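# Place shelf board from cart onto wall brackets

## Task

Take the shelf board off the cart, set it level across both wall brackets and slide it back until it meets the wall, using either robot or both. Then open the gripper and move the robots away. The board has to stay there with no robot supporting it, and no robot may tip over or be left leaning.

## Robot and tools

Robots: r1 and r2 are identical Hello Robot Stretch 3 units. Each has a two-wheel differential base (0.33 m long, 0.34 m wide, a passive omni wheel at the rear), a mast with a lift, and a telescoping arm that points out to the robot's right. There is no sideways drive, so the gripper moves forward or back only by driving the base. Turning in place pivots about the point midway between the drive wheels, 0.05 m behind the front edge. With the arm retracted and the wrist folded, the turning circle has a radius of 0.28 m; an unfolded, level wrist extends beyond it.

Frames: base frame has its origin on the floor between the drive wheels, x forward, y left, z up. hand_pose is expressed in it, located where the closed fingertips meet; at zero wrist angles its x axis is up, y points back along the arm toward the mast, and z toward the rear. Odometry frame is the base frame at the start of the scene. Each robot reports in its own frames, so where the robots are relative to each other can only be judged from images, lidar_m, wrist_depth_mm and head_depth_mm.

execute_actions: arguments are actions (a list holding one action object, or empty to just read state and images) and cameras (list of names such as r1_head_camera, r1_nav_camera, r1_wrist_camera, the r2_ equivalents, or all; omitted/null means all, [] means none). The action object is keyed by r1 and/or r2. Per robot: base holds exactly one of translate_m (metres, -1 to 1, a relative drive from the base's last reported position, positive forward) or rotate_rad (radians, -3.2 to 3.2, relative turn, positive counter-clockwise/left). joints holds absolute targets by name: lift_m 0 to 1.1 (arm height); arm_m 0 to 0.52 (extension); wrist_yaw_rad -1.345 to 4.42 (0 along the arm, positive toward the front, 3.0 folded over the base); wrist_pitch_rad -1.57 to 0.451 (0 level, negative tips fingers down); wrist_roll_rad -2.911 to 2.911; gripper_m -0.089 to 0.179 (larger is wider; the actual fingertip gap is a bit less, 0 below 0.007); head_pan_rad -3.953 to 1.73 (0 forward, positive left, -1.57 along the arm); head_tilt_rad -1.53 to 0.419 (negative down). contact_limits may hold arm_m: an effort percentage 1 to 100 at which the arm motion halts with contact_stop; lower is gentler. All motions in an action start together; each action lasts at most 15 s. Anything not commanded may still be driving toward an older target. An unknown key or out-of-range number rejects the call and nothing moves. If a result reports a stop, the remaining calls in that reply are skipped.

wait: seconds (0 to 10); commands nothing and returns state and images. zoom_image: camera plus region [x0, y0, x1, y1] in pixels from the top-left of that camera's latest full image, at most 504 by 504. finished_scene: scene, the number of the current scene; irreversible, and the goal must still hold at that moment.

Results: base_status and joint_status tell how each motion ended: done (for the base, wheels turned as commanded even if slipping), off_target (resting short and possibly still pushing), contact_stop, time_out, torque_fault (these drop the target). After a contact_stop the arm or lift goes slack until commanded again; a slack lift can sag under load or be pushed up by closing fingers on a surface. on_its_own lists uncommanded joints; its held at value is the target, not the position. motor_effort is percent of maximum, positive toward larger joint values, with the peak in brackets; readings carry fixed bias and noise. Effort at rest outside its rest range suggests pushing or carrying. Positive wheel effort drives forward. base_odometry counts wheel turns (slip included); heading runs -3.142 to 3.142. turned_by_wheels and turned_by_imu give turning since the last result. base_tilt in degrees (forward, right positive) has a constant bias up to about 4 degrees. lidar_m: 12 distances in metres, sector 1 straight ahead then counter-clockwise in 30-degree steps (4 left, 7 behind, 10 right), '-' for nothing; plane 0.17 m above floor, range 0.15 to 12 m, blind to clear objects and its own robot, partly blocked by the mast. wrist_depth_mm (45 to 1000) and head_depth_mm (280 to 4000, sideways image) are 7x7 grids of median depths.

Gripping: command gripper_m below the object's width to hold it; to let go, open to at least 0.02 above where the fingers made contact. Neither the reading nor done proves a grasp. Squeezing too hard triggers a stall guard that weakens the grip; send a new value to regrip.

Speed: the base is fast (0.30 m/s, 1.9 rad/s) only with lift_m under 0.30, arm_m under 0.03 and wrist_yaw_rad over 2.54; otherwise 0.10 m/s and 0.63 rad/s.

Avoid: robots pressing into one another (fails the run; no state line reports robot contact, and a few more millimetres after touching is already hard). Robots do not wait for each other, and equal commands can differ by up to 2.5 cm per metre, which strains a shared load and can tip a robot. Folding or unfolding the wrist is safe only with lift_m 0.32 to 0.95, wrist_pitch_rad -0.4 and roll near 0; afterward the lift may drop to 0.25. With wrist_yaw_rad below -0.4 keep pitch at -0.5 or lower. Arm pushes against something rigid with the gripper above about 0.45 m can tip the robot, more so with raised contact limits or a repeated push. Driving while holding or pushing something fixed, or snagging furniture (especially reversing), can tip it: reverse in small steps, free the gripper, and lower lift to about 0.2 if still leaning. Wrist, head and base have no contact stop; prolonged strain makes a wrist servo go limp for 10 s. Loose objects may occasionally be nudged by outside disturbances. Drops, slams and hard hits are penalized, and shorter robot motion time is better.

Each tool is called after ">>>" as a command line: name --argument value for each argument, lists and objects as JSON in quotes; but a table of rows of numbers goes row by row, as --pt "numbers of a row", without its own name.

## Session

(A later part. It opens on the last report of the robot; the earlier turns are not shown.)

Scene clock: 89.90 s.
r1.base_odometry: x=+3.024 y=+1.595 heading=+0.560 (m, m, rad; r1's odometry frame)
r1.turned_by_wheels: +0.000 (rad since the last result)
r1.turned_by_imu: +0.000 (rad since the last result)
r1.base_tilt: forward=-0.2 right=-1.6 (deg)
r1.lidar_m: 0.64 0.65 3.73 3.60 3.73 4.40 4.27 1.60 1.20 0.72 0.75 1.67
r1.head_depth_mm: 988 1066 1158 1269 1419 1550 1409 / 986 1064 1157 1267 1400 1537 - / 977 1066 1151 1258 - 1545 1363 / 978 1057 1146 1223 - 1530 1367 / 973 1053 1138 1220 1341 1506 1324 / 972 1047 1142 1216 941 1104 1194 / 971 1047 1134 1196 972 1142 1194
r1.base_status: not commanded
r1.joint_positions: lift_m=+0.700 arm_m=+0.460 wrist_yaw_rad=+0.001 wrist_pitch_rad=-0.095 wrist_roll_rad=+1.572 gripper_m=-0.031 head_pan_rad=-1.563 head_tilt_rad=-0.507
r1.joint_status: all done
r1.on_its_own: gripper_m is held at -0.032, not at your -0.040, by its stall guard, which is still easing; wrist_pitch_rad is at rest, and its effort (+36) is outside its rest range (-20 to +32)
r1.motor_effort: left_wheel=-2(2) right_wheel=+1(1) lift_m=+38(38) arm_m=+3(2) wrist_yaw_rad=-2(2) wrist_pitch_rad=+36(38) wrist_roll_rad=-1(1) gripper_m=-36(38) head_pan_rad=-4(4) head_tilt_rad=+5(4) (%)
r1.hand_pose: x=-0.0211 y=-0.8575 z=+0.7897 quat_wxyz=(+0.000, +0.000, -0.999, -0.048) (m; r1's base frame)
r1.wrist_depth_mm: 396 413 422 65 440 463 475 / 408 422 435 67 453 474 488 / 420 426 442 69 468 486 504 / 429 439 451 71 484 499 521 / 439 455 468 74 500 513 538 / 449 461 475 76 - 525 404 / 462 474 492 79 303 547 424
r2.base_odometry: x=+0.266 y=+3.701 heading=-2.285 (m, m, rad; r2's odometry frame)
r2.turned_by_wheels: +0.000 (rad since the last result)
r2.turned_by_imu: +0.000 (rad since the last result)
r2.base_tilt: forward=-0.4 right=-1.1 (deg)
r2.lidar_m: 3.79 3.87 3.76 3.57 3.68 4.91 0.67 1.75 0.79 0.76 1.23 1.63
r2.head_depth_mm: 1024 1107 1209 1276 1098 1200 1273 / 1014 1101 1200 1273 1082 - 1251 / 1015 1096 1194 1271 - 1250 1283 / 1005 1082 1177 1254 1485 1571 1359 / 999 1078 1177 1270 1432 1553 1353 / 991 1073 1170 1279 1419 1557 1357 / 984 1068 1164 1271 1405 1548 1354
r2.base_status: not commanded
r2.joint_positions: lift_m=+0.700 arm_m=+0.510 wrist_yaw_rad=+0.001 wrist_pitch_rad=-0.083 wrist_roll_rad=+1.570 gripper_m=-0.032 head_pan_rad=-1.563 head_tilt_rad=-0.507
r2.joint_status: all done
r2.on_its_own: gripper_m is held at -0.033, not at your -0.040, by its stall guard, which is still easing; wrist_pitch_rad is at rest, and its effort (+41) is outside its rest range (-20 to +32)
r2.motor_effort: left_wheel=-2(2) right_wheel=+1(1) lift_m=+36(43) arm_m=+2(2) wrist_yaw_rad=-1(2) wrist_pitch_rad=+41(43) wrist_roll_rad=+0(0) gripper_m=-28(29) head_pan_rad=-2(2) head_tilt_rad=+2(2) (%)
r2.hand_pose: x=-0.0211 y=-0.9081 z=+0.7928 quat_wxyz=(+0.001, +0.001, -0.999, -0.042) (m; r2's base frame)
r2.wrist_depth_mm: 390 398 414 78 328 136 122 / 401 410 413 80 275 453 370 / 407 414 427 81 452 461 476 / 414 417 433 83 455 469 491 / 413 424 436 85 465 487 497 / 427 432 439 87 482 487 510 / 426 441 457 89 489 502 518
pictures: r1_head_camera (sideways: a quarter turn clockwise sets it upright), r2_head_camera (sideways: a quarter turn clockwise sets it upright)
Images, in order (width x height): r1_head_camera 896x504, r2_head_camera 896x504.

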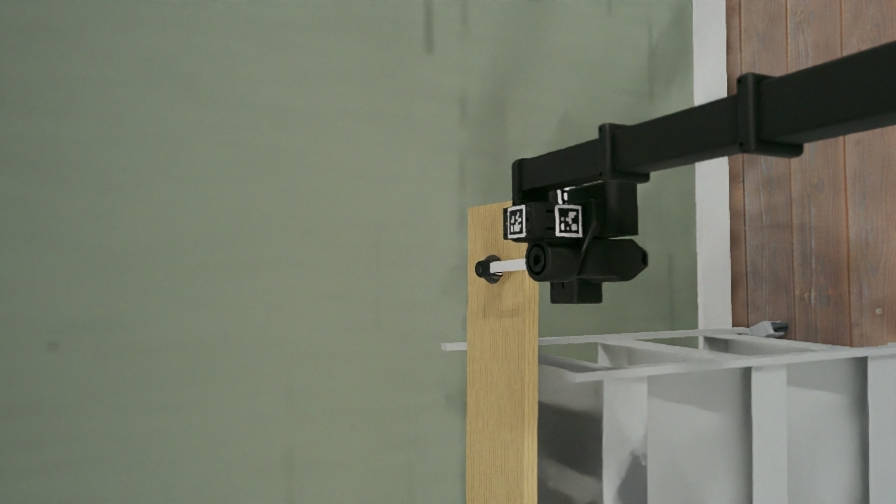

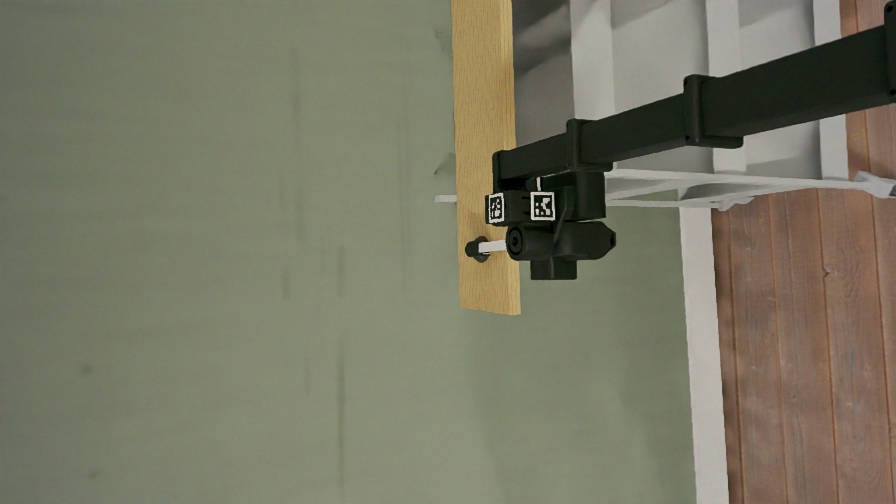

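>>> execute_actions --actions '[{"r2":{"joints":{"lift_m":0.90}},"r1":{"joints":{"lift_m":0.90}}}]' --cameras '[]'

>>> execute_actions --actions '[{"r2":{"joints":{"arm_m":0.11,"head_pan_rad":-0.8}},"r1":{"joints":{"arm_m":0.06,"head_pan_rad":-0.8}}}]' --cameras '["r1_nav_camera"]'

>>> execute_actions --actions '[{"r2":{"base":{"rotate_rad":-0.17},"joints":{"wrist_yaw_rad":0.17}},"r1":{"base":{"rotate_rad":-0.17},"joints":{"wrist_yaw_rad":0.17}}}]' --cameras '[]'

>>> execute_actions --actions '[{"r2":{"base":{"translate_m":0.7}},"r1":{"base":{"translate_m":0.7}}}]' --cameras '["r1_nav_camera","r2_nav_camera"]'

Scene clock: 93.07 s.
r1.base_odometry: x=+3.024 y=+1.595 heading=+0.560 (m, m, rad; r1's odometry frame)
r1.turned_by_wheels: +0.000 (rad since the last result)
r1.turned_by_imu: +0.001 (rad since the last result)
r1.base_tilt: forward=-0.1 right=-1.6 (deg)
r1.lidar_m: 0.64 0.65 3.74 3.60 3.76 4.40 4.26 1.60 1.20 0.72 0.75 1.67
r1.head_depth_mm: 986 1066 1157 1251 - - 1343 / 979 1066 1148 - 1425 1549 1368 / 981 1061 1125 1302 1402 1543 1367 / 976 1061 1122 1295 1396 1519 1358 / 972 1054 1112 1249 1359 1502 1324 / 972 1048 1112 1218 969 1104 1191 / 965 1041 1103 1210 1005 1133 1196
r1.base_status: not commanded
r1.joint_positions: lift_m=+0.900 arm_m=+0.460 wrist_yaw_rad=+0.001 wrist_pitch_rad=-0.097 wrist_roll_rad=+1.572 gripper_m=-0.017 head_pan_rad=-1.563 head_tilt_rad=-0.507
r1.joint_status: all done
r1.on_its_own: gripper_m is held at -0.018, not at your -0.040, by its stall guard, which is still easing; wrist_pitch_rad is at rest, and its effort (+37) is outside its rest range (-20 to +32)
r1.motor_effort: left_wheel=-1(2) right_wheel=+1(1) lift_m=+39(41) arm_m=+3(2) wrist_yaw_rad=-1(2) wrist_pitch_rad=+37(36) wrist_roll_rad=-1(1) gripper_m=-29(35) head_pan_rad=-4(3) head_tilt_rad=+4(5) (%)
r1.hand_pose: x=-0.0211 y=-0.8574 z=+0.9892 quat_wxyz=(+0.000, +0.000, -0.999, -0.049) (m; r1's base frame)
r1.wrist_depth_mm: 400 409 421 65 448 461 478 / 407 418 429 67 456 469 485 / 420 430 440 69 474 494 500 / 427 437 454 71 486 502 515 / 441 449 460 74 501 514 536 / 448 460 473 77 - 517 401 / 462 474 497 79 522 422 359
r2.base_odometry: x=+0.266 y=+3.701 heading=-2.285 (m, m, rad; r2's odometry frame)
r2.turned_by_wheels: +0.000 (rad since the last result)
r2.turned_by_imu: +0.001 (rad since the last result)
r2.base_tilt: forward=-0.4 right=-1.0 (deg)
r2.lidar_m: 3.77 3.90 3.75 3.58 3.69 4.90 0.67 1.76 0.79 0.76 1.22 1.63
r2.head_depth_mm: 1020 1113 1177 1291 - - 1271 / 1014 1105 1181 - 1005 1169 1274 / 1009 1096 1165 1229 1300 1251 1286 / 1006 1087 1160 1332 1455 1577 1359 / 996 1081 1166 1291 1428 1549 1353 / 990 1074 1164 1288 1421 1559 1357 / 989 1062 1160 1277 1408 1547 1353
r2.base_status: not commanded
r2.joint_positions: lift_m=+0.900 arm_m=+0.510 wrist_yaw_rad=+0.001 wrist_pitch_rad=-0.085 wrist_roll_rad=+1.570 gripper_m=-0.026 head_pan_rad=-1.563 head_tilt_rad=-0.507
r2.joint_status: all done
r2.on_its_own: gripper_m is held at -0.027, not at your -0.040, by its stall guard, which is not easing now; wrist_pitch_rad is at rest, and its effort (+42) is outside its rest range (-20 to +32)
r2.motor_effort: left_wheel=-2(2) right_wheel=+1(2) lift_m=+36(38) arm_m=+2(2) wrist_yaw_rad=-2(1) wrist_pitch_rad=+42(42) wrist_roll_rad=+0(0) gripper_m=-26(26) head_pan_rad=-3(2) head_tilt_rad=+2(2) (%)
r2.hand_pose: x=-0.0211 y=-0.9080 z=+0.9923 quat_wxyz=(+0.001, +0.001, -0.999, -0.043) (m; r2's base frame)
r2.wrist_depth_mm: 394 401 413 78 437 453 353 / 399 406 416 80 447 455 352 / 404 411 429 81 449 465 479 / 408 420 435 83 455 473 487 / 414 428 437 85 466 480 500 / 419 431 442 87 481 489 506 / 430 441 456 89 485 503 519
pictures: none
No camera images: the call's "cameras" was empty. Leave "cameras" out to get every camera's image.

Scene clock: 97.37 s.
r1.base_odometry: x=+3.024 y=+1.596 heading=+0.560 (m, m, rad; r1's odometry frame)
r1.turned_by_wheels: +0.000 (rad since the last result)
r1.turned_by_imu: +0.001 (rad since the last result)
r1.base_tilt: forward=-0.1 right=-1.7 (deg)
r1.lidar_m: 0.64 0.65 3.71 3.59 3.78 4.43 4.26 1.60 1.20 0.72 0.75 1.67
r1.head_depth_mm: 1059 1129 1204 1242 489 1116 1177 / 1137 1206 1293 1243 527 1179 1255 / 1206 1303 1400 690 1228 1261 1303 / 1312 1408 1529 664 1834 1597 1329 / 1420 1555 1676 728 1982 1648 1361 / 1556 1703 1815 2033 2038 1633 1364 / 1719 1893 2091 2413 2052 1631 1360
r1.base_status: not commanded
r1.joint_positions: lift_m=+0.900 arm_m=+0.060 wrist_yaw_rad=+0.018 wrist_pitch_rad=-0.097 wrist_roll_rad=+1.572 gripper_m=-0.010 head_pan_rad=-0.807 head_tilt_rad=-0.507
r1.joint_status: all done
r1.on_its_own: gripper_m is held at -0.011, not at your -0.040, by its stall guard, which is not easing now; wrist_yaw_rad is at rest, and its effort (-16) is outside its rest range (-12 to +12); wrist_pitch_rad is at rest, and its effort (+37) is outside its rest range (-20 to +32)
r1.motor_effort: left_wheel=+2(7) right_wheel=-6(12) lift_m=+38(38) arm_m=-2(1) wrist_yaw_rad=-16(30) wrist_pitch_rad=+37(37) wrist_roll_rad=-1(1) gripper_m=-28(30) head_pan_rad=+4(47) head_tilt_rad=+5(5) (%)
r1.hand_pose: x=-0.0168 y=-0.4579 z=+0.9892 quat_wxyz=(+0.000, +0.009, -0.999, -0.049) (m; r1's base frame)
r1.wrist_depth_mm: 738 758 796 64 840 849 876 / 760 793 815 66 860 901 904 / 781 799 828 68 875 914 929 / 816 833 862 71 910 918 964 / 845 869 873 74 822 649 648 / 862 873 909 76 - 618 680 / 883 885 945 80 878 570 675
r2.base_odometry: x=+0.266 y=+3.701 heading=-2.285 (m, m, rad; r2's odometry frame)
r2.turned_by_wheels: +0.000 (rad since the last result)
r2.turned_by_imu: +0.001 (rad since the last result)
r2.base_tilt: forward=-0.5 right=-1.1 (deg)
r2.lidar_m: 3.77 3.90 3.74 3.56 3.67 4.91 0.67 1.76 0.79 0.76 1.23 1.64
r2.head_depth_mm: 1064 1135 1216 1315 1422 1527 1340 / 1135 1219 1316 1425 1555 1612 1343 / 1217 1315 1427 1549 1706 1641 1344 / 1313 1424 1558 1716 1857 1648 1353 / 1413 1551 1707 1902 2027 1648 1347 / 1546 1708 1916 2163 2116 1642 1353 / 1718 1909 2147 2465 2111 1661 1364
r2.base_status: not commanded
r2.joint_positions: lift_m=+0.900 arm_m=+0.110 wrist_yaw_rad=-0.070 wrist_pitch_rad=-0.086 wrist_roll_rad=+1.570 gripper_m=-0.023 head_pan_rad=-0.807 head_tilt_rad=-0.507
r2.joint_status: all done
r2.on_its_own: wrist_yaw_rad is held at -0.055, not at your +0.000, by its stall guard, which is not easing now; gripper_m is held at -0.024, not at your -0.040, by its stall guard, which is not easing now; wrist_yaw_rad is at rest, and its effort (+13) is outside its rest range (-12 to +12); wrist_pitch_rad is at rest, and its effort (+43) is outside its rest range (-20 to +32)
r2.motor_effort: left_wheel=-7(12) right_wheel=+8(15) lift_m=+35(36) arm_m=-3(4) wrist_yaw_rad=+13(32) wrist_pitch_rad=+43(43) wrist_roll_rad=+0(0) gripper_m=-25(26) head_pan_rad=+3(32) head_tilt_rad=+1(2) (%)
r2.hand_pose: x=-0.0392 y=-0.5078 z=+0.9920 quat_wxyz=(-0.001, -0.035, -0.998, -0.044) (m; r2's base frame)
r2.wrist_depth_mm: 762 792 805 84 739 438 660 / 764 781 815 85 757 448 650 / 760 783 827 86 764 546 644 / 774 793 808 87 869 894 928 / 781 804 818 88 876 892 929 / 778 799 810 89 913 918 926 / 789 804 831 90 907 901 943
pictures: r1_nav_camera (sideways: a quarter turn counterclockwise sets it upright)
Images, in order (width x height): r1_nav_camera 672x504.

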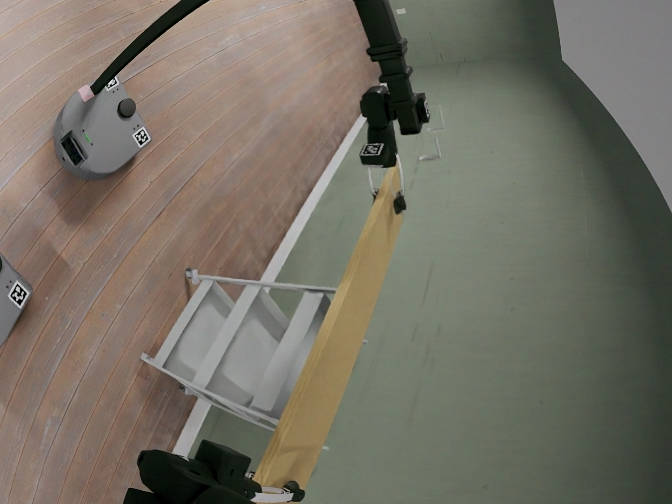

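Scene clock: 98.83 s.
r1.base_odometry: x=+3.024 y=+1.596 heading=+0.391 (m, m, rad; r1's odometry frame)
r1.turned_by_wheels: -0.170 (rad since the last result)
r1.turned_by_imu: -0.168 (rad since the last result)
r1.base_tilt: forward=-0.1 right=-1.6 (deg)
r1.lidar_m: 0.68 0.67 3.95 3.60 3.62 4.48 4.26 1.95 1.27 1.04 0.72 0.91
r1.head_depth_mm: 988 1049 1124 1190 502 1111 1319 / 1037 1118 1189 1248 491 1146 1198 / 1091 1172 1264 1267 523 1172 1275 / 1151 1243 1360 1217 554 1248 1302 / 1221 1323 1441 697 1741 1556 1330 / 1299 1415 1547 670 1912 1642 1358 / 1385 1514 1682 706 1990 1638 1365
r1.base_status: done
r1.joint_positions: lift_m=+0.900 arm_m=+0.060 wrist_yaw_rad=+0.191 wrist_pitch_rad=-0.097 wrist_roll_rad=+1.578 gripper_m=-0.010 head_pan_rad=-0.807 head_tilt_rad=-0.507
r1.joint_status: wrist_yaw_rad off_target (ended at +0.191, target +0.170)
r1.on_its_own: gripper_m is held at -0.011, not at your -0.040, by its stall guard, which is not easing now; wrist_yaw_rad is at rest, and its effort (-19) is outside its rest range (-12 to +12); wrist_pitch_rad is at rest, and its effort (+37) is outside its rest range (-20 to +32)
r1.motor_effort: left_wheel=+8(13) right_wheel=-9(15) lift_m=+39(38) arm_m=-2(1) wrist_yaw_rad=-19(21) wrist_pitch_rad=+37(37) wrist_roll_rad=-3(3) gripper_m=-29(29) head_pan_rad=+4(4) head_tilt_rad=+4(5) (%)
r1.hand_pose: x=+0.0266 y=-0.4533 z=+0.9893 quat_wxyz=(+0.001, +0.095, -0.994, -0.049) (m; r1's base frame)
r1.wrist_depth_mm: 755 775 808 64 855 881 877 / 760 786 815 66 873 898 911 / 790 819 844 69 898 945 942 / 814 826 871 71 916 945 948 / 838 853 881 74 776 857 723 / 882 901 907 76 - 497 645 / 886 929 942 80 883 657 680
r2.base_odometry: x=+0.266 y=+3.701 heading=-2.455 (m, m, rad; r2's odometry frame)
r2.turned_by_wheels: -0.170 (rad since the last result)
r2.turned_by_imu: -0.169 (rad since the last result)
r2.base_tilt: forward=-0.5 right=-1.1 (deg)
r2.lidar_m: 2.65 3.81 4.04 3.57 3.59 4.30 0.67 0.67 0.85 0.76 1.20 1.42
r2.head_depth_mm: 998 1070 1151 1238 1363 1495 1348 / 1047 1125 1214 1320 1449 1552 1343 / 1096 1187 1286 1415 1558 1635 1350 / 1163 1255 1373 1512 1689 1642 1355 / 1225 1334 1463 1630 1819 1639 1353 / 1300 1417 1566 1758 1939 1650 1348 / 1386 1522 1701 1925 2045 1654 1353
r2.base_status: done
r2.joint_positions: lift_m=+0.900 arm_m=+0.110 wrist_yaw_rad=+0.151 wrist_pitch_rad=-0.087 wrist_roll_rad=+1.570 gripper_m=-0.023 head_pan_rad=-0.807 head_tilt_rad=-0.507
r2.joint_status: all done
r2.on_its_own: gripper_m is held at -0.024, not at your -0.040, by its stall guard, which is not easing now; wrist_yaw_rad is at rest, and its effort (+15) is outside its rest range (-12 to +12); wrist_pitch_rad is at rest, and its effort (+43) is outside its rest range (-20 to +32)
r2.motor_effort: left_wheel=-2(5) right_wheel=+4(7) lift_m=+35(36) arm_m=-3(3) wrist_yaw_rad=+15(25) wrist_pitch_rad=+43(43) wrist_roll_rad=+0(0) gripper_m=-25(25) head_pan_rad=+4(3) head_tilt_rad=+2(1) (%)
r2.hand_pose: x=+0.0167 y=-0.5056 z=+0.9919 quat_wxyz=(+0.004, +0.075, -0.996, -0.044) (m; r2's base frame)
r2.wrist_depth_mm: 767 776 790 81 741 437 655 / 756 783 807 82 766 440 648 / 779 793 828 83 771 443 647 / 787 807 817 85 868 910 926 / 788 811 826 86 895 923 937 / 796 823 840 88 904 929 943 / 812 834 874 90 913 942 967
pictures: none
No camera images: the call's "cameras" was empty. Leave "cameras" out to get every camera's image.

Scene clock: 106.80 s.
r1.base_odometry: x=+3.671 y=+1.862 heading=+0.391 (m, m, rad; r1's odometry frame)
r1.turned_by_wheels: +0.000 (rad since the last result)
r1.turned_by_imu: +0.002 (rad since the last result)
r1.base_tilt: forward=-0.1 right=-1.7 (deg)
r1.lidar_m: 0.67 0.65 4.08 3.71 3.73 4.62 4.96 1.80 0.68 0.62 1.06 1.31
r1.head_depth_mm: 894 953 1021 1100 498 1302 1352 / 941 1003 1076 1154 505 1399 1370 / 986 1065 1146 1195 532 1515 1367 / 1040 1123 1211 711 1470 1578 1373 / 1102 1200 1298 681 1603 1630 1369 / 1171 1280 1402 695 1747 1630 1354 / 1242 1367 1493 747 1896 1629 1359
r1.base_status: done
r1.joint_positions: lift_m=+0.900 arm_m=+0.060 wrist_yaw_rad=+0.176 wrist_pitch_rad=-0.097 wrist_roll_rad=+1.578 gripper_m=-0.010 head_pan_rad=-0.807 head_tilt_rad=-0.507
r1.joint_status: not commanded
r1.on_its_own: gripper_m is held at -0.011, not at your -0.040, by its stall guard, which is not easing now; wrist_pitch_rad is at rest, and its effort (+36) is outside its rest range (-20 to +32)
r1.motor_effort: left_wheel=+4(15) right_wheel=-4(6) lift_m=+38(38) arm_m=-2(2) wrist_yaw_rad=-6(19) wrist_pitch_rad=+36(37) wrist_roll_rad=-3(3) gripper_m=-29(29) head_pan_rad=+4(4) head_tilt_rad=+5(4) (%)
r1.hand_pose: x=+0.0230 y=-0.4540 z=+0.9893 quat_wxyz=(+0.001, +0.088, -0.995, -0.049) (m; r1's base frame)
r1.wrist_depth_mm: 656 678 697 62 713 497 331 / 674 699 707 64 747 550 341 / 691 703 740 67 781 815 824 / 706 732 748 70 815 833 840 / 733 738 757 72 821 849 882 / 758 763 802 76 - 884 931 / 777 791 833 80 898 908 950
r2.base_odometry: x=-0.276 y=+3.257 heading=-2.455 (m, m, rad; r2's odometry frame)
r2.turned_by_wheels: +0.000 (rad since the last result)
r2.turned_by_imu: +0.004 (rad since the last result)
r2.base_tilt: forward=-0.4 right=-1.0 (deg)
r2.lidar_m: 2.35 3.11 3.72 3.71 3.73 4.48 0.66 1.12 1.03 1.05 1.05 1.26
r2.head_depth_mm: 875 935 1011 1092 1194 1319 1352 / 917 984 1061 1157 1272 1409 1350 / 966 1038 1133 1237 1366 1502 1352 / 1018 1101 1197 1323 1472 1593 1354 / 1074 1174 1283 1427 1603 1647 1351 / 1142 1253 1377 1548 1747 1653 1353 / 1215 1346 1468 1691 1913 1656 1353
r2.base_status: done
r2.joint_positions: lift_m=+0.900 arm_m=+0.110 wrist_yaw_rad=+0.160 wrist_pitch_rad=-0.087 wrist_roll_rad=+1.569 gripper_m=-0.023 head_pan_rad=-0.807 head_tilt_rad=-0.507
r2.joint_status: not commanded
r2.on_its_own: gripper_m is held at -0.024, not at your -0.040, by its stall guard, which is not easing now; wrist_pitch_rad is at rest, and its effort (+43) is outside its rest range (-20 to +32)
r2.motor_effort: left_wheel=+0(5) right_wheel=+1(8) lift_m=+35(36) arm_m=-3(3) wrist_yaw_rad=+8(16) wrist_pitch_rad=+43(43) wrist_roll_rad=+1(1) gripper_m=-26(25) head_pan_rad=+4(3) head_tilt_rad=+2(2) (%)
r2.hand_pose: x=+0.0189 y=-0.5052 z=+0.9919 quat_wxyz=(+0.005, +0.080, -0.996, -0.044) (m; r2's base frame)
r2.wrist_depth_mm: 628 645 666 76 702 727 748 / 633 643 675 78 705 739 751 / 642 671 672 80 720 739 780 / 648 666 693 82 733 752 785 / 674 677 696 84 743 772 819 / 668 689 705 87 753 786 810 / 683 690 727 89 768 809 830
pictures: r1_nav_camera (sideways: a quarter turn counterclockwise sets it upright), r2_nav_camera (sideways: a quarter turn counterclockwise sets it upright)
Images, in order (width x height): r1_nav_camera 672x504, r2_nav_camera 672x504.

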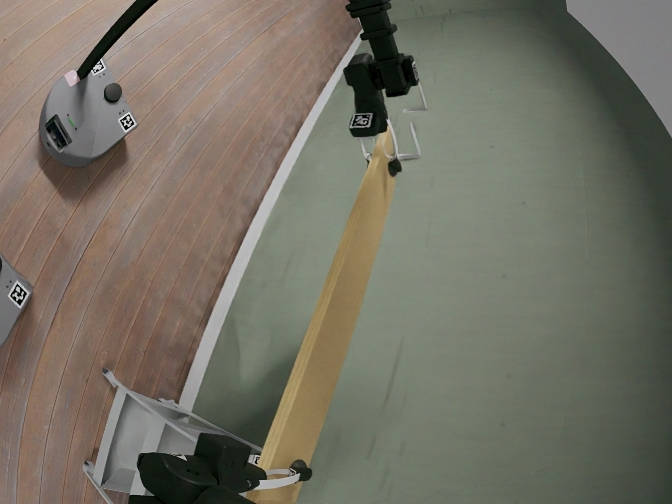

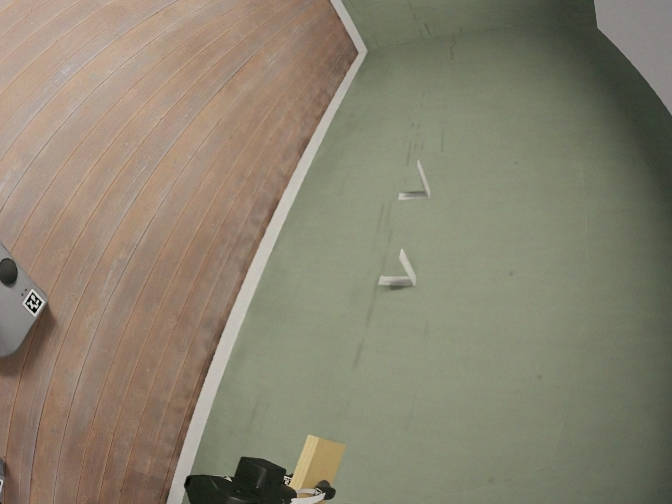

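>>> execute_actions --actions '[{"r2":{"base":{"translate_m":0.8},"joints":{"lift_m":0.96,"head_pan_rad":-1.57}},"r1":{"base":{"translate_m":0.8},"joints":{"lift_m":0.96,"head_pan_rad":-1.2}}}]' --cameras '["r1_nav_camera","r2_nav_camera"]'

Scene clock: 116.17 s.
r1.base_odometry: x=+4.410 y=+2.167 heading=+0.391 (m, m, rad; r1's odometry frame)
r1.turned_by_wheels: +0.000 (rad since the last result)
r1.turned_by_imu: +0.002 (rad since the last result)
r1.base_tilt: forward=-0.1 right=-1.6 (deg)
r1.lidar_m: 0.66 0.64 3.71 3.83 3.88 4.77 5.73 1.04 1.02 0.93 0.93 1.15
r1.head_depth_mm: 752 805 873 930 - - - / 761 820 890 939 437 - 1305 / 771 829 907 591 1091 1217 1317 / 784 850 922 576 1111 1237 1331 / 791 862 934 558 1131 1273 1366 / 809 875 953 547 1161 1299 1364 / 822 890 966 532 1185 1336 1362
r1.base_status: done
r1.joint_positions: lift_m=+0.960 arm_m=+0.060 wrist_yaw_rad=+0.165 wrist_pitch_rad=-0.098 wrist_roll_rad=+1.576 gripper_m=-0.010 head_pan_rad=-1.193 head_tilt_rad=-0.507
r1.joint_status: all done
r1.on_its_own: gripper_m is held at -0.011, not at your -0.040, by its stall guard, which is not easing now; wrist_pitch_rad is at rest, and its effort (+37) is outside its rest range (-20 to +32)
r1.motor_effort: left_wheel=+2(10) right_wheel=-2(3) lift_m=+38(42) arm_m=-3(2) wrist_yaw_rad=+4(6) wrist_pitch_rad=+37(37) wrist_roll_rad=-2(3) gripper_m=-29(30) head_pan_rad=-3(34) head_tilt_rad=+4(5) (%)
r1.hand_pose: x=+0.0202 y=-0.4544 z=+1.0490 quat_wxyz=(+0.002, +0.082, -0.995, -0.049) (m; r1's base frame)
r1.wrist_depth_mm: 551 567 583 59 621 644 654 / 561 577 593 61 627 659 675 / 578 595 607 64 651 671 688 / 591 611 625 67 661 684 723 / 592 632 640 71 691 714 735 / 619 634 653 74 - 732 760 / 639 649 670 79 730 760 784
r2.base_odometry: x=-0.895 y=+2.750 heading=-2.455 (m, m, rad; r2's odometry frame)
r2.turned_by_wheels: +0.000 (rad since the last result)
r2.turned_by_imu: +0.005 (rad since the last result)
r2.base_tilt: forward=-0.4 right=-1.1 (deg)
r2.lidar_m: 2.00 2.33 2.79 3.86 3.89 4.64 0.65 1.62 0.99 0.89 0.89 1.07
r2.head_depth_mm: 811 883 972 1025 - - 1342 / 795 862 943 999 - - 1351 / 775 842 918 637 - - 1348 / 759 821 898 648 - 1229 1322 / 740 805 870 592 1032 1180 1289 / 727 781 849 899 1026 1134 1267 / 710 767 828 906 994 1105 1237
r2.base_status: done
r2.joint_positions: lift_m=+0.960 arm_m=+0.110 wrist_yaw_rad=+0.165 wrist_pitch_rad=-0.087 wrist_roll_rad=+1.568 gripper_m=-0.023 head_pan_rad=-1.563 head_tilt_rad=-0.507
r2.joint_status: all done
r2.on_its_own: gripper_m is held at -0.024, not at your -0.040, by its stall guard, which is not easing now; wrist_pitch_rad is at rest, and its effort (+42) is outside its rest range (-20 to +32)
r2.motor_effort: left_wheel=+1(6) right_wheel=-1(5) lift_m=+36(38) arm_m=-3(3) wrist_yaw_rad=+4(9) wrist_pitch_rad=+42(43) wrist_roll_rad=+1(0) gripper_m=-25(26) head_pan_rad=-2(31) head_tilt_rad=+2(2) (%)
r2.hand_pose: x=+0.0202 y=-0.5050 z=+1.0519 quat_wxyz=(+0.005, +0.082, -0.996, -0.043) (m; r2's base frame)
r2.wrist_depth_mm: 486 500 507 71 543 555 577 / 485 503 517 73 554 565 589 / 499 504 526 76 549 576 596 / 509 519 537 79 567 585 615 / 520 529 540 82 583 603 616 / 519 532 546 85 594 613 624 / 530 541 563 89 606 626 647
pictures: r1_nav_camera (sideways: a quarter turn counterclockwise sets it upright), r2_nav_camera (sideways: a quarter turn counterclockwise sets it upright)
Images, in order (width x height): r1_nav_camera 672x504, r2_nav_camera 672x504.

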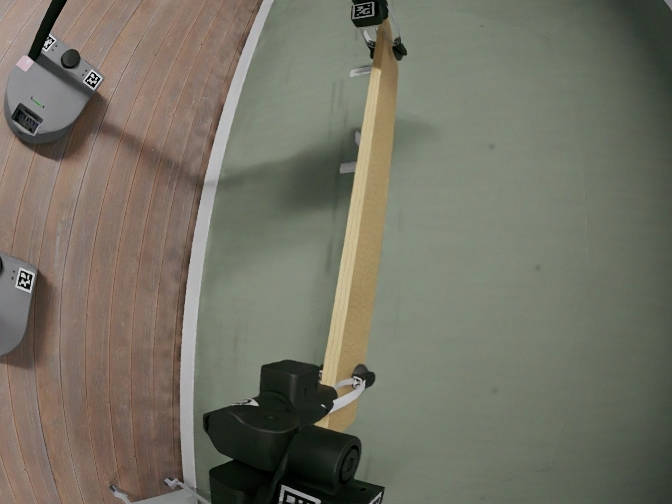

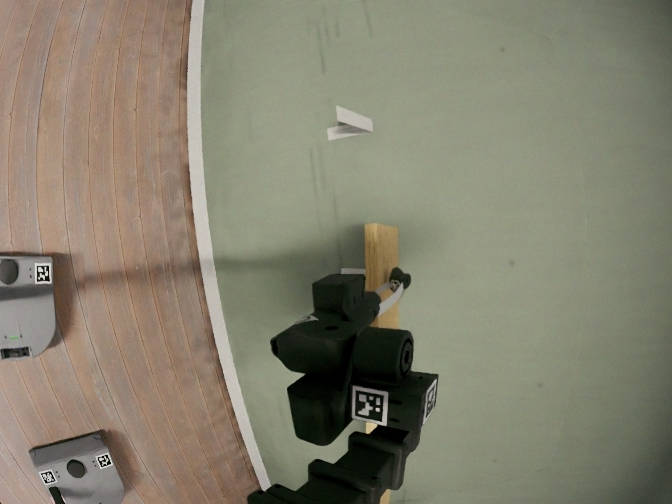

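>>> execute_actions --actions '[{"r2":{"base":{"translate_m":0.36}},"r1":{"base":{"translate_m":0.36}}}]' --cameras '[]'

>>> execute_actions --actions '[{"r2":{"base":{"rotate_rad":0.17},"joints":{"wrist_yaw_rad":0.0}},"r1":{"base":{"rotate_rad":0.17},"joints":{"wrist_yaw_rad":0.0,"head_pan_rad":-1.57}}}]' --cameras '["r1_head_camera","r2_head_camera","r1_nav_camera"]'

Scene clock: 121.37 s.
r1.base_odometry: x=+4.743 y=+2.304 heading=+0.391 (m, m, rad; r1's odometry frame)
r1.turned_by_wheels: +0.000 (rad since the last result)
r1.turned_by_imu: +0.001 (rad since the last result)
r1.base_tilt: forward=-0.2 right=-1.7 (deg)
r1.lidar_m: 0.66 0.63 3.30 3.89 3.91 4.83 6.09 1.35 0.96 0.87 0.88 1.08
r1.head_depth_mm: 702 757 819 872 - - - / 712 768 832 876 437 - 1254 / 725 777 848 589 1019 1139 1267 / 733 794 861 573 1040 1172 1287 / 746 810 877 558 1062 1195 1303 / 755 819 895 542 1091 1224 1329 / 769 830 909 535 1113 1250 1342
r1.base_status: done
r1.joint_positions: lift_m=+0.960 arm_m=+0.060 wrist_yaw_rad=+0.162 wrist_pitch_rad=-0.099 wrist_roll_rad=+1.574 gripper_m=-0.010 head_pan_rad=-1.193 head_tilt_rad=-0.507
r1.joint_status: not commanded
r1.on_its_own: gripper_m is held at -0.011, not at your -0.040, by its stall guard, which is not easing now; wrist_pitch_rad is at rest, and its effort (+38) is outside its rest range (-20 to +32)
r1.motor_effort: left_wheel=+1(8) right_wheel=-2(3) lift_m=+38(38) arm_m=-2(2) wrist_yaw_rad=+7(7) wrist_pitch_rad=+38(37) wrist_roll_rad=-2(2) gripper_m=-29(29) head_pan_rad=-5(3) head_tilt_rad=+5(4) (%)
r1.hand_pose: x=+0.0194 y=-0.4545 z=+1.0487 quat_wxyz=(+0.003, +0.081, -0.995, -0.050) (m; r1's base frame)
r1.wrist_depth_mm: 504 517 536 57 565 576 600 / 516 527 544 60 575 597 609 / 519 546 556 63 597 618 632 / 533 547 568 66 611 627 657 / 551 575 579 70 627 657 675 / 571 573 596 74 - 669 691 / 581 596 628 79 642 690 720
r2.base_odometry: x=-1.173 y=+2.522 heading=-2.455 (m, m, rad; r2's odometry frame)
r2.turned_by_wheels: +0.000 (rad since the last result)
r2.turned_by_imu: +0.003 (rad since the last result)
r2.base_tilt: forward=-0.4 right=-1.1 (deg)
r2.lidar_m: 1.85 1.97 2.38 3.93 3.96 4.77 0.65 1.49 0.92 0.82 0.82 0.99
r2.head_depth_mm: 743 811 889 940 - - 1340 / 728 788 862 918 - - 1316 / 708 769 840 640 - - 1281 / 695 748 818 649 - 1126 1253 / 680 731 799 591 939 1085 1226 / 664 716 778 827 935 1042 1180 / 650 699 758 825 905 1009 1134
r2.base_status: done
r2.joint_positions: lift_m=+0.960 arm_m=+0.110 wrist_yaw_rad=+0.166 wrist_pitch_rad=-0.087 wrist_roll_rad=+1.568 gripper_m=-0.023 head_pan_rad=-1.563 head_tilt_rad=-0.507
r2.joint_status: not commanded
r2.on_its_own: gripper_m is held at -0.024, not at your -0.040, by its stall guard, which is not easing now; wrist_pitch_rad is at rest, and its effort (+43) is outside its rest range (-20 to +32)
r2.motor_effort: left_wheel=+1(9) right_wheel=-1(4) lift_m=+35(36) arm_m=-3(3) wrist_yaw_rad=+3(4) wrist_pitch_rad=+43(43) wrist_roll_rad=+1(1) gripper_m=-26(26) head_pan_rad=-2(2) head_tilt_rad=+2(2) (%)
r2.hand_pose: x=+0.0205 y=-0.5049 z=+1.0520 quat_wxyz=(+0.005, +0.083, -0.996, -0.043) (m; r2's base frame)
r2.wrist_depth_mm: 420 438 446 69 473 488 503 / 429 438 451 72 477 497 510 / 430 445 462 74 489 502 519 / 437 453 470 77 494 512 523 / 447 459 477 81 506 521 536 / 454 470 478 84 521 526 553 / 463 475 494 89 516 545 561
pictures: none
No camera images: the call's "cameras" was empty. Leave "cameras" out to get every camera's image.

Scene clock: 123.00 s.
r1.base_odometry: x=+4.743 y=+2.304 heading=+0.561 (m, m, rad; r1's odometry frame)
r1.turned_by_wheels: +0.170 (rad since the last result)
r1.turned_by_imu: +0.170 (rad since the last result)
r1.base_tilt: forward=-0.1 right=-1.6 (deg)
r1.lidar_m: 0.61 2.77 3.84 3.88 4.06 5.63 1.62 1.22 0.90 0.87 0.90 1.26
r1.head_depth_mm: 731 791 859 930 - - - / 731 785 856 930 - - - / 726 785 856 901 420 - - / 723 782 848 899 429 - - / 725 781 849 589 1004 1163 1269 / 722 776 848 579 1022 1142 1267 / 717 776 841 571 1020 1134 1267
r1.base_status: done
r1.joint_positions: lift_m=+0.960 arm_m=+0.060 wrist_yaw_rad=+0.009 wrist_pitch_rad=-0.099 wrist_roll_rad=+1.575 gripper_m=-0.007 head_pan_rad=-1.563 head_tilt_rad=-0.507
r1.joint_status: all done
r1.on_its_own: gripper_m is held at -0.008, not at your -0.040, by its stall guard, which is not easing now; wrist_pitch_rad is at rest, and its effort (+37) is outside its rest range (-20 to +32)
r1.motor_effort: left_wheel=+0(8) right_wheel=-3(5) lift_m=+38(38) arm_m=-2(1) wrist_yaw_rad=-8(8) wrist_pitch_rad=+37(37) wrist_roll_rad=-2(2) gripper_m=-28(30) head_pan_rad=-3(33) head_tilt_rad=+4(5) (%)
r1.hand_pose: x=-0.0191 y=-0.4578 z=+1.0487 quat_wxyz=(-0.001, +0.004, -0.999, -0.050) (m; r1's base frame)
r1.wrist_depth_mm: 493 504 516 56 557 569 585 / 505 524 542 59 571 583 603 / 515 529 548 62 578 603 629 / 533 553 563 65 600 635 656 / 543 561 580 69 620 638 660 / 562 576 598 73 - 663 686 / 572 595 617 79 664 681 717
r2.base_odometry: x=-1.173 y=+2.522 heading=-2.285 (m, m, rad; r2's odometry frame)
r2.turned_by_wheels: +0.170 (rad since the last result)
r2.turned_by_imu: +0.168 (rad since the last result)
r2.base_tilt: forward=-0.5 right=-1.0 (deg)
r2.lidar_m: 1.97 2.03 2.71 3.95 4.04 5.46 0.65 1.20 0.86 0.82 0.84 1.13
r2.head_depth_mm: 690 747 813 871 - - 1262 / 685 742 806 864 - - 1248 / 680 739 803 849 - - 1258 / 677 731 799 653 - 1105 1241 / 673 729 793 653 963 1084 1227 / 669 723 786 865 956 1075 1218 / 665 719 781 858 949 1063 1208
r2.base_status: done
r2.joint_positions: lift_m=+0.960 arm_m=+0.110 wrist_yaw_rad=-0.017 wrist_pitch_rad=-0.087 wrist_roll_rad=+1.568 gripper_m=-0.023 head_pan_rad=-1.563 head_tilt_rad=-0.507
r2.joint_status: all done
r2.on_its_own: gripper_m is held at -0.024, not at your -0.040, by its stall guard, which is not easing now; wrist_yaw_rad is at rest, and its effort (+13) is outside its rest range (-12 to +12); wrist_pitch_rad is at rest, and its effort (+43) is outside its rest range (-20 to +32)
r2.motor_effort: left_wheel=-7(9) right_wheel=+7(9) lift_m=+35(36) arm_m=-3(3) wrist_yaw_rad=+13(15) wrist_pitch_rad=+43(43) wrist_roll_rad=+1(1) gripper_m=-26(26) head_pan_rad=-2(2) head_tilt_rad=+1(2) (%)
r2.hand_pose: x=-0.0256 y=-0.5084 z=+1.0520 quat_wxyz=(+0.001, -0.008, -0.999, -0.044) (m; r2's base frame)
r2.wrist_depth_mm: 417 424 444 70 467 481 496 / 428 433 442 73 476 489 502 / 427 436 452 75 476 496 515 / 433 448 457 78 490 505 522 / 439 450 464 81 496 505 532 / 443 458 465 85 506 515 544 / 454 456 480 89 503 527 543
pictures: r1_head_camera (sideways: a quarter turn clockwise sets it upright), r1_nav_camera (sideways: a quarter turn counterclockwise sets it upright), r2_head_camera (sideways: a quarter turn clockwise sets it upright)
Images, in order (width x height): r1_head_camera 896x504, r1_nav_camera 672x504, r2_head_camera 896x504.

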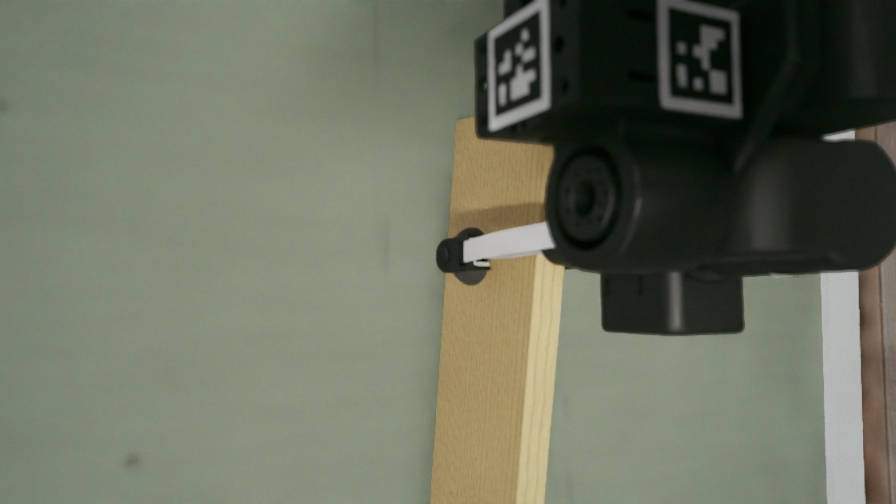

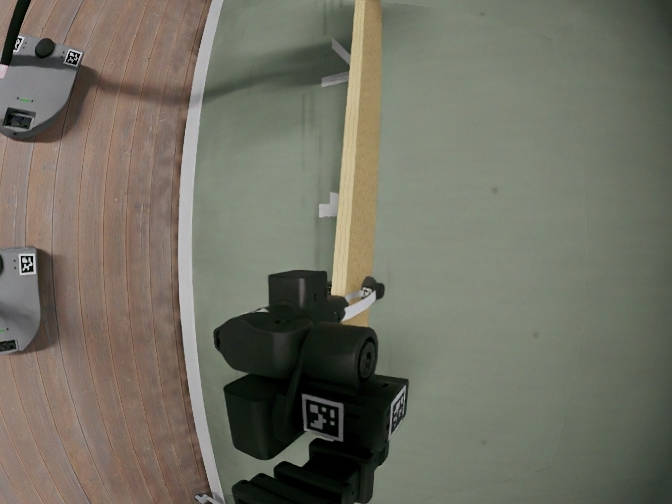

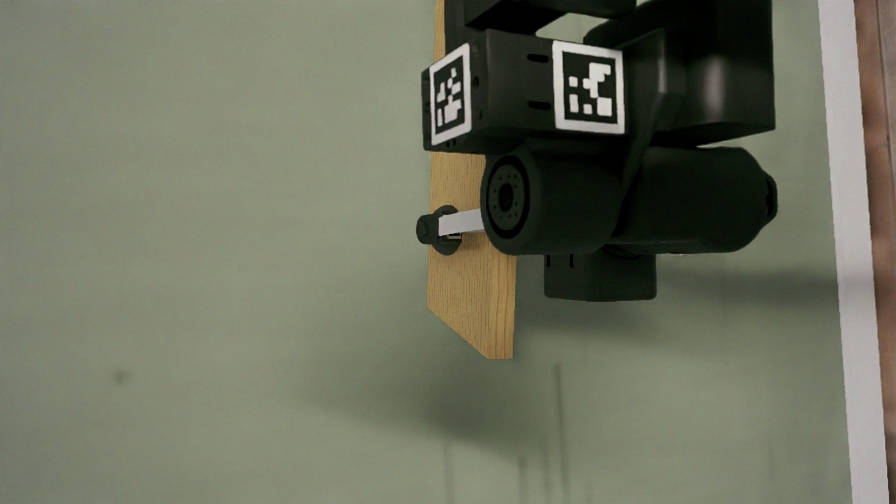

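>>> execute_actions --actions '[{"r2":{"joints":{"arm_m":0.31},"contact_limits":{"arm_m":15}},"r1":{"joints":{"arm_m":0.33},"contact_limits":{"arm_m":15}}}]' --cameras '["r1_nav_camera","r2_nav_camera"]'

Scene clock: 127.90 s.
r1.base_odometry: x=+4.743 y=+2.304 heading=+0.561 (m, m, rad; r1's odometry frame)
r1.turned_by_wheels: +0.000 (rad since the last result)
r1.turned_by_imu: -0.001 (rad since the last result)
r1.base_tilt: forward=-0.1 right=-1.6 (deg)
r1.lidar_m: 0.61 2.76 3.81 3.88 4.08 5.63 1.63 1.22 0.90 0.87 0.90 1.25
r1.head_depth_mm: 733 793 850 - 1076 1167 1308 / 728 786 835 962 1041 1168 1294 / 726 785 - 968 1043 1154 1294 / 726 784 828 - 1031 1156 1285 / 721 780 828 943 1021 1149 1277 / 718 776 821 899 1025 1143 1269 / 717 772 821 919 1015 1132 1270
r1.base_status: not commanded
r1.joint_positions: lift_m=+0.960 arm_m=+0.330 wrist_yaw_rad=-0.040 wrist_pitch_rad=-0.095 wrist_roll_rad=+1.578 gripper_m=-0.007 head_pan_rad=-1.563 head_tilt_rad=-0.507
r1.joint_status: all done
r1.on_its_own: wrist_yaw_rad is held at -0.045, not at your +0.000, by its stall guard, which is not easing now; gripper_m is held at -0.008, not at your -0.040, by its stall guard, which is not easing now; wrist_pitch_rad is at rest, and its effort (+36) is outside its rest range (-20 to +32)
r1.motor_effort: left_wheel=+1(25) right_wheel=+0(31) lift_m=+38(38) arm_m=+3(7) wrist_yaw_rad=-4(50) wrist_pitch_rad=+36(38) wrist_roll_rad=-3(4) gripper_m=-28(28) head_pan_rad=-4(3) head_tilt_rad=+5(5) (%)
r1.contact_limits: arm_m 15 (drawing in: default 17, maximum 28; extending or still: default 23, maximum 38)
r1.hand_pose: x=-0.0316 y=-0.7272 z=+1.0498 quat_wxyz=(-0.004, -0.020, -0.999, -0.048) (m; r1's base frame)
r1.wrist_depth_mm: 264 271 278 70 295 305 316 / 269 276 286 71 303 311 320 / 278 282 292 73 307 317 332 / 280 286 295 75 313 326 332 / 286 291 300 77 319 331 341 / 291 299 304 79 - 340 353 / 297 305 315 81 335 345 357
r2.base_odometry: x=-1.173 y=+2.522 heading=-2.285 (m, m, rad; r2's odometry frame)
r2.turned_by_wheels: +0.000 (rad since the last result)
r2.turned_by_imu: -0.010 (rad since the last result)
r2.base_tilt: forward=-0.4 right=-1.0 (deg)
r2.lidar_m: 1.97 2.03 2.69 3.94 4.04 5.37 0.65 1.21 0.86 0.82 0.84 1.11
r2.head_depth_mm: 692 748 808 - 1016 1131 1264 / 687 742 793 879 991 1111 1255 / 683 736 785 - 983 1105 1256 / 676 733 788 - 974 1089 1242 / 672 727 788 868 963 1074 1233 / 666 723 786 861 951 1065 1215 / 664 716 779 850 946 1056 1196
r2.base_status: not commanded
r2.joint_positions: lift_m=+0.960 arm_m=+0.293 wrist_yaw_rad=+0.056 wrist_pitch_rad=-0.091 wrist_roll_rad=+1.571 gripper_m=-0.023 head_pan_rad=-1.563 head_tilt_rad=-0.505
r2.joint_status: arm_m contact_stop (moved +0.183 of +0.200)
r2.on_its_own: wrist_yaw_rad is held at +0.055, not at your +0.000, by its stall guard, which is not easing now; gripper_m is held at -0.024, not at your -0.040, by its stall guard, which is not easing now; arm_m is slack since a contact_stop, until your next command for it (your +0.310 is given up); wrist_pitch_rad is at rest, and its effort (+45) is outside its rest range (-20 to +32)
r2.motor_effort: left_wheel=+0(18) right_wheel=+0(19) lift_m=+30(36) arm_m=+0(15) wrist_yaw_rad=+0(33) wrist_pitch_rad=+45(49) wrist_roll_rad=+0(1) gripper_m=-26(26) head_pan_rad=-2(2) head_tilt_rad=+2(3) (%)
r2.contact_limits: arm_m 15 (drawing in: default 20, maximum 33; extending or still: default 27, maximum 45)
r2.hand_pose: x=-0.0072 y=-0.6908 z=+1.0509 quat_wxyz=(+0.002, +0.028, -0.999, -0.046) (m; r2's base frame)
r2.wrist_depth_mm: 246 253 260 75 276 286 295 / 252 259 266 77 284 294 302 / 257 265 273 79 290 295 214 / 264 270 278 81 296 307 204 / 269 276 282 84 306 315 328 / 276 282 288 86 315 322 337 / 282 288 302 89 321 334 346
pictures: r1_nav_camera (sideways: a quarter turn counterclockwise sets it upright), r2_nav_camera (sideways: a quarter turn counterclockwise sets it upright)
Images, in order (width x height): r1_nav_camera 672x504, r2_nav_camera 672x504.

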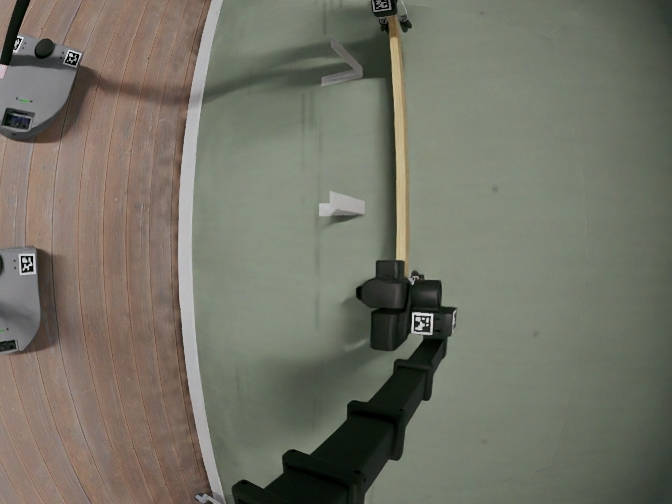

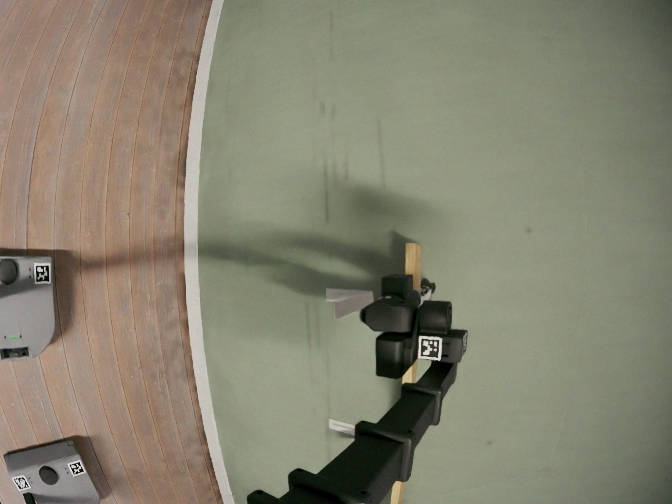

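>>> execute_actions --actions '[{"r2":{"joints":{"arm_m":0.33},"contact_limits":{"arm_m":15}},"r1":{"joints":{"arm_m":0.38},"contact_limits":{"arm_m":15}}}]' --cameras '["r1_wrist_camera","r2_wrist_camera"]'

Scene clock: 129.67 s.
r1.base_odometry: x=+4.743 y=+2.304 heading=+0.561 (m, m, rad; r1's odometry frame)
r1.turned_by_wheels: +0.000 (rad since the last result)
r1.turned_by_imu: +0.005 (rad since the last result)
r1.base_tilt: forward=-0.7 right=-2.6 (deg)
r1.lidar_m: 0.61 2.77 3.86 3.90 4.08 5.57 1.61 1.22 0.90 0.87 0.91 1.26
r1.head_depth_mm: 750 805 865 - 1083 1178 1301 / 747 805 854 968 1055 1175 1296 / 745 804 - 969 1047 1167 1301 / 740 802 836 974 1044 1159 1288 / 739 797 844 944 1040 1153 1287 / 737 795 839 926 1032 1153 1284 / 736 794 839 938 1025 1145 1285
r1.base_status: not commanded
r1.joint_positions: lift_m=+0.960 arm_m=+0.378 wrist_yaw_rad=-0.043 wrist_pitch_rad=-0.140 wrist_roll_rad=+1.573 gripper_m=-0.007 head_pan_rad=-1.563 head_tilt_rad=-0.505
r1.joint_status: all done
r1.on_its_own: wrist_yaw_rad is held at -0.045, not at your +0.000, by its stall guard, which is not easing now; gripper_m is held at -0.008, not at your -0.040, by its stall guard, which is not easing now; arm_m is at rest, and its effort (+15) is outside its rest range (-14 to +14); wrist_pitch_rad is at rest, and its effort (+53) is outside its rest range (-20 to +32)
r1.motor_effort: left_wheel=-2(10) right_wheel=-1(13) lift_m=+36(38) arm_m=+15(17) wrist_yaw_rad=-3(20) wrist_pitch_rad=+53(53) wrist_roll_rad=-2(3) gripper_m=-30(30) head_pan_rad=-3(3) head_tilt_rad=+3(5) (%)
r1.contact_limits: arm_m 15 (drawing in: default 17, maximum 28; extending or still: default 23, maximum 38)
r1.hand_pose: x=-0.0320 y=-0.7733 z=+1.0385 quat_wxyz=(-0.002, -0.021, -0.997, -0.070) (m; r1's base frame)
r1.wrist_depth_mm: 233 242 251 71 270 282 293 / 238 246 256 73 274 286 300 / 243 250 261 74 282 293 308 / 247 252 265 76 289 301 312 / 252 258 271 78 294 307 322 / 256 267 272 79 - 317 330 / 261 270 282 82 306 322 339
r2.base_odometry: x=-1.173 y=+2.522 heading=-2.285 (m, m, rad; r2's odometry frame)
r2.turned_by_wheels: +0.000 (rad since the last result)
r2.turned_by_imu: -0.008 (rad since the last result)
r2.base_tilt: forward=-0.4 right=-1.1 (deg)
r2.lidar_m: 1.98 2.02 2.68 3.92 4.03 5.37 0.65 1.23 0.86 0.82 0.84 1.11
r2.head_depth_mm: 695 752 811 - 1024 1133 1264 / 689 748 793 918 997 1117 1253 / 685 737 784 - 981 1105 1251 / 677 735 786 - 979 1092 1239 / 673 726 790 868 961 1077 1223 / 669 721 783 859 953 1061 1212 / 662 716 777 852 942 1056 1192
r2.base_status: not commanded
r2.joint_positions: lift_m=+0.960 arm_m=+0.301 wrist_yaw_rad=+0.060 wrist_pitch_rad=-0.082 wrist_roll_rad=+1.571 gripper_m=-0.023 head_pan_rad=-1.563 head_tilt_rad=-0.505
r2.joint_status: arm_m contact_stop (moved +0.007 of +0.037)
r2.on_its_own: wrist_yaw_rad is held at +0.055, not at your +0.000, by its stall guard, which is not easing now; gripper_m is held at -0.024, not at your -0.040, by its stall guard, which is not easing now; arm_m is slack since a contact_stop, until your next command for it (your +0.330 is given up); wrist_pitch_rad is at rest, and its effort (+40) is outside its rest range (-20 to +32)
r2.motor_effort: left_wheel=+0(12) right_wheel=+0(6) lift_m=+31(32) arm_m=+0(16) wrist_yaw_rad=-4(15) wrist_pitch_rad=+40(52) wrist_roll_rad=+0(0) gripper_m=-26(26) head_pan_rad=-2(2) head_tilt_rad=+1(1) (%)
r2.contact_limits: arm_m 15 (drawing in: default 20, maximum 33; extending or still: default 27, maximum 45)
r2.hand_pose: x=-0.0063 y=-0.6985 z=+1.0532 quat_wxyz=(+0.002, +0.030, -0.999, -0.041) (m; r2's base frame)
r2.wrist_depth_mm: 243 249 256 78 271 276 286 / 249 254 261 80 275 285 294 / 254 259 266 81 281 286 294 / 258 265 274 83 289 294 199 / 266 271 279 85 297 305 315 / 270 278 282 87 305 313 326 / 276 281 292 89 313 321 332
pictures: r1_wrist_camera, r2_wrist_camera
Images, in order (width x height): r1_wrist_camera 644x364, r2_wrist_camera 644x364.

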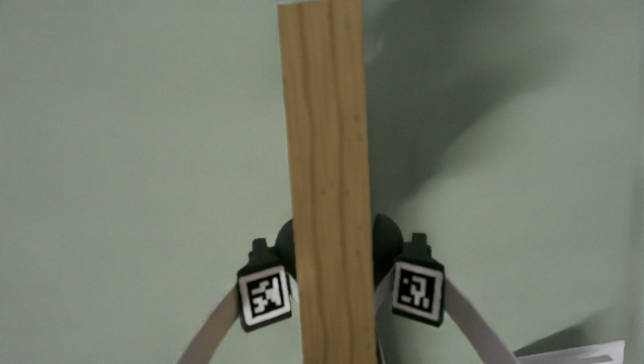

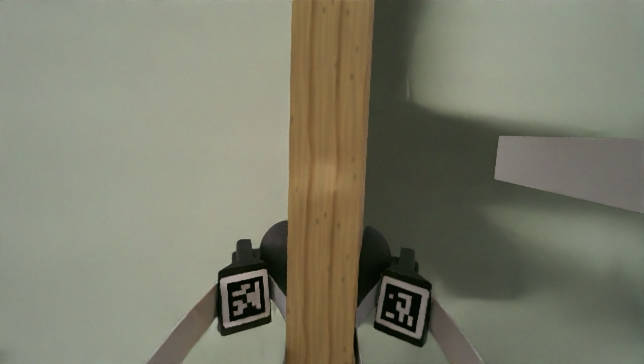

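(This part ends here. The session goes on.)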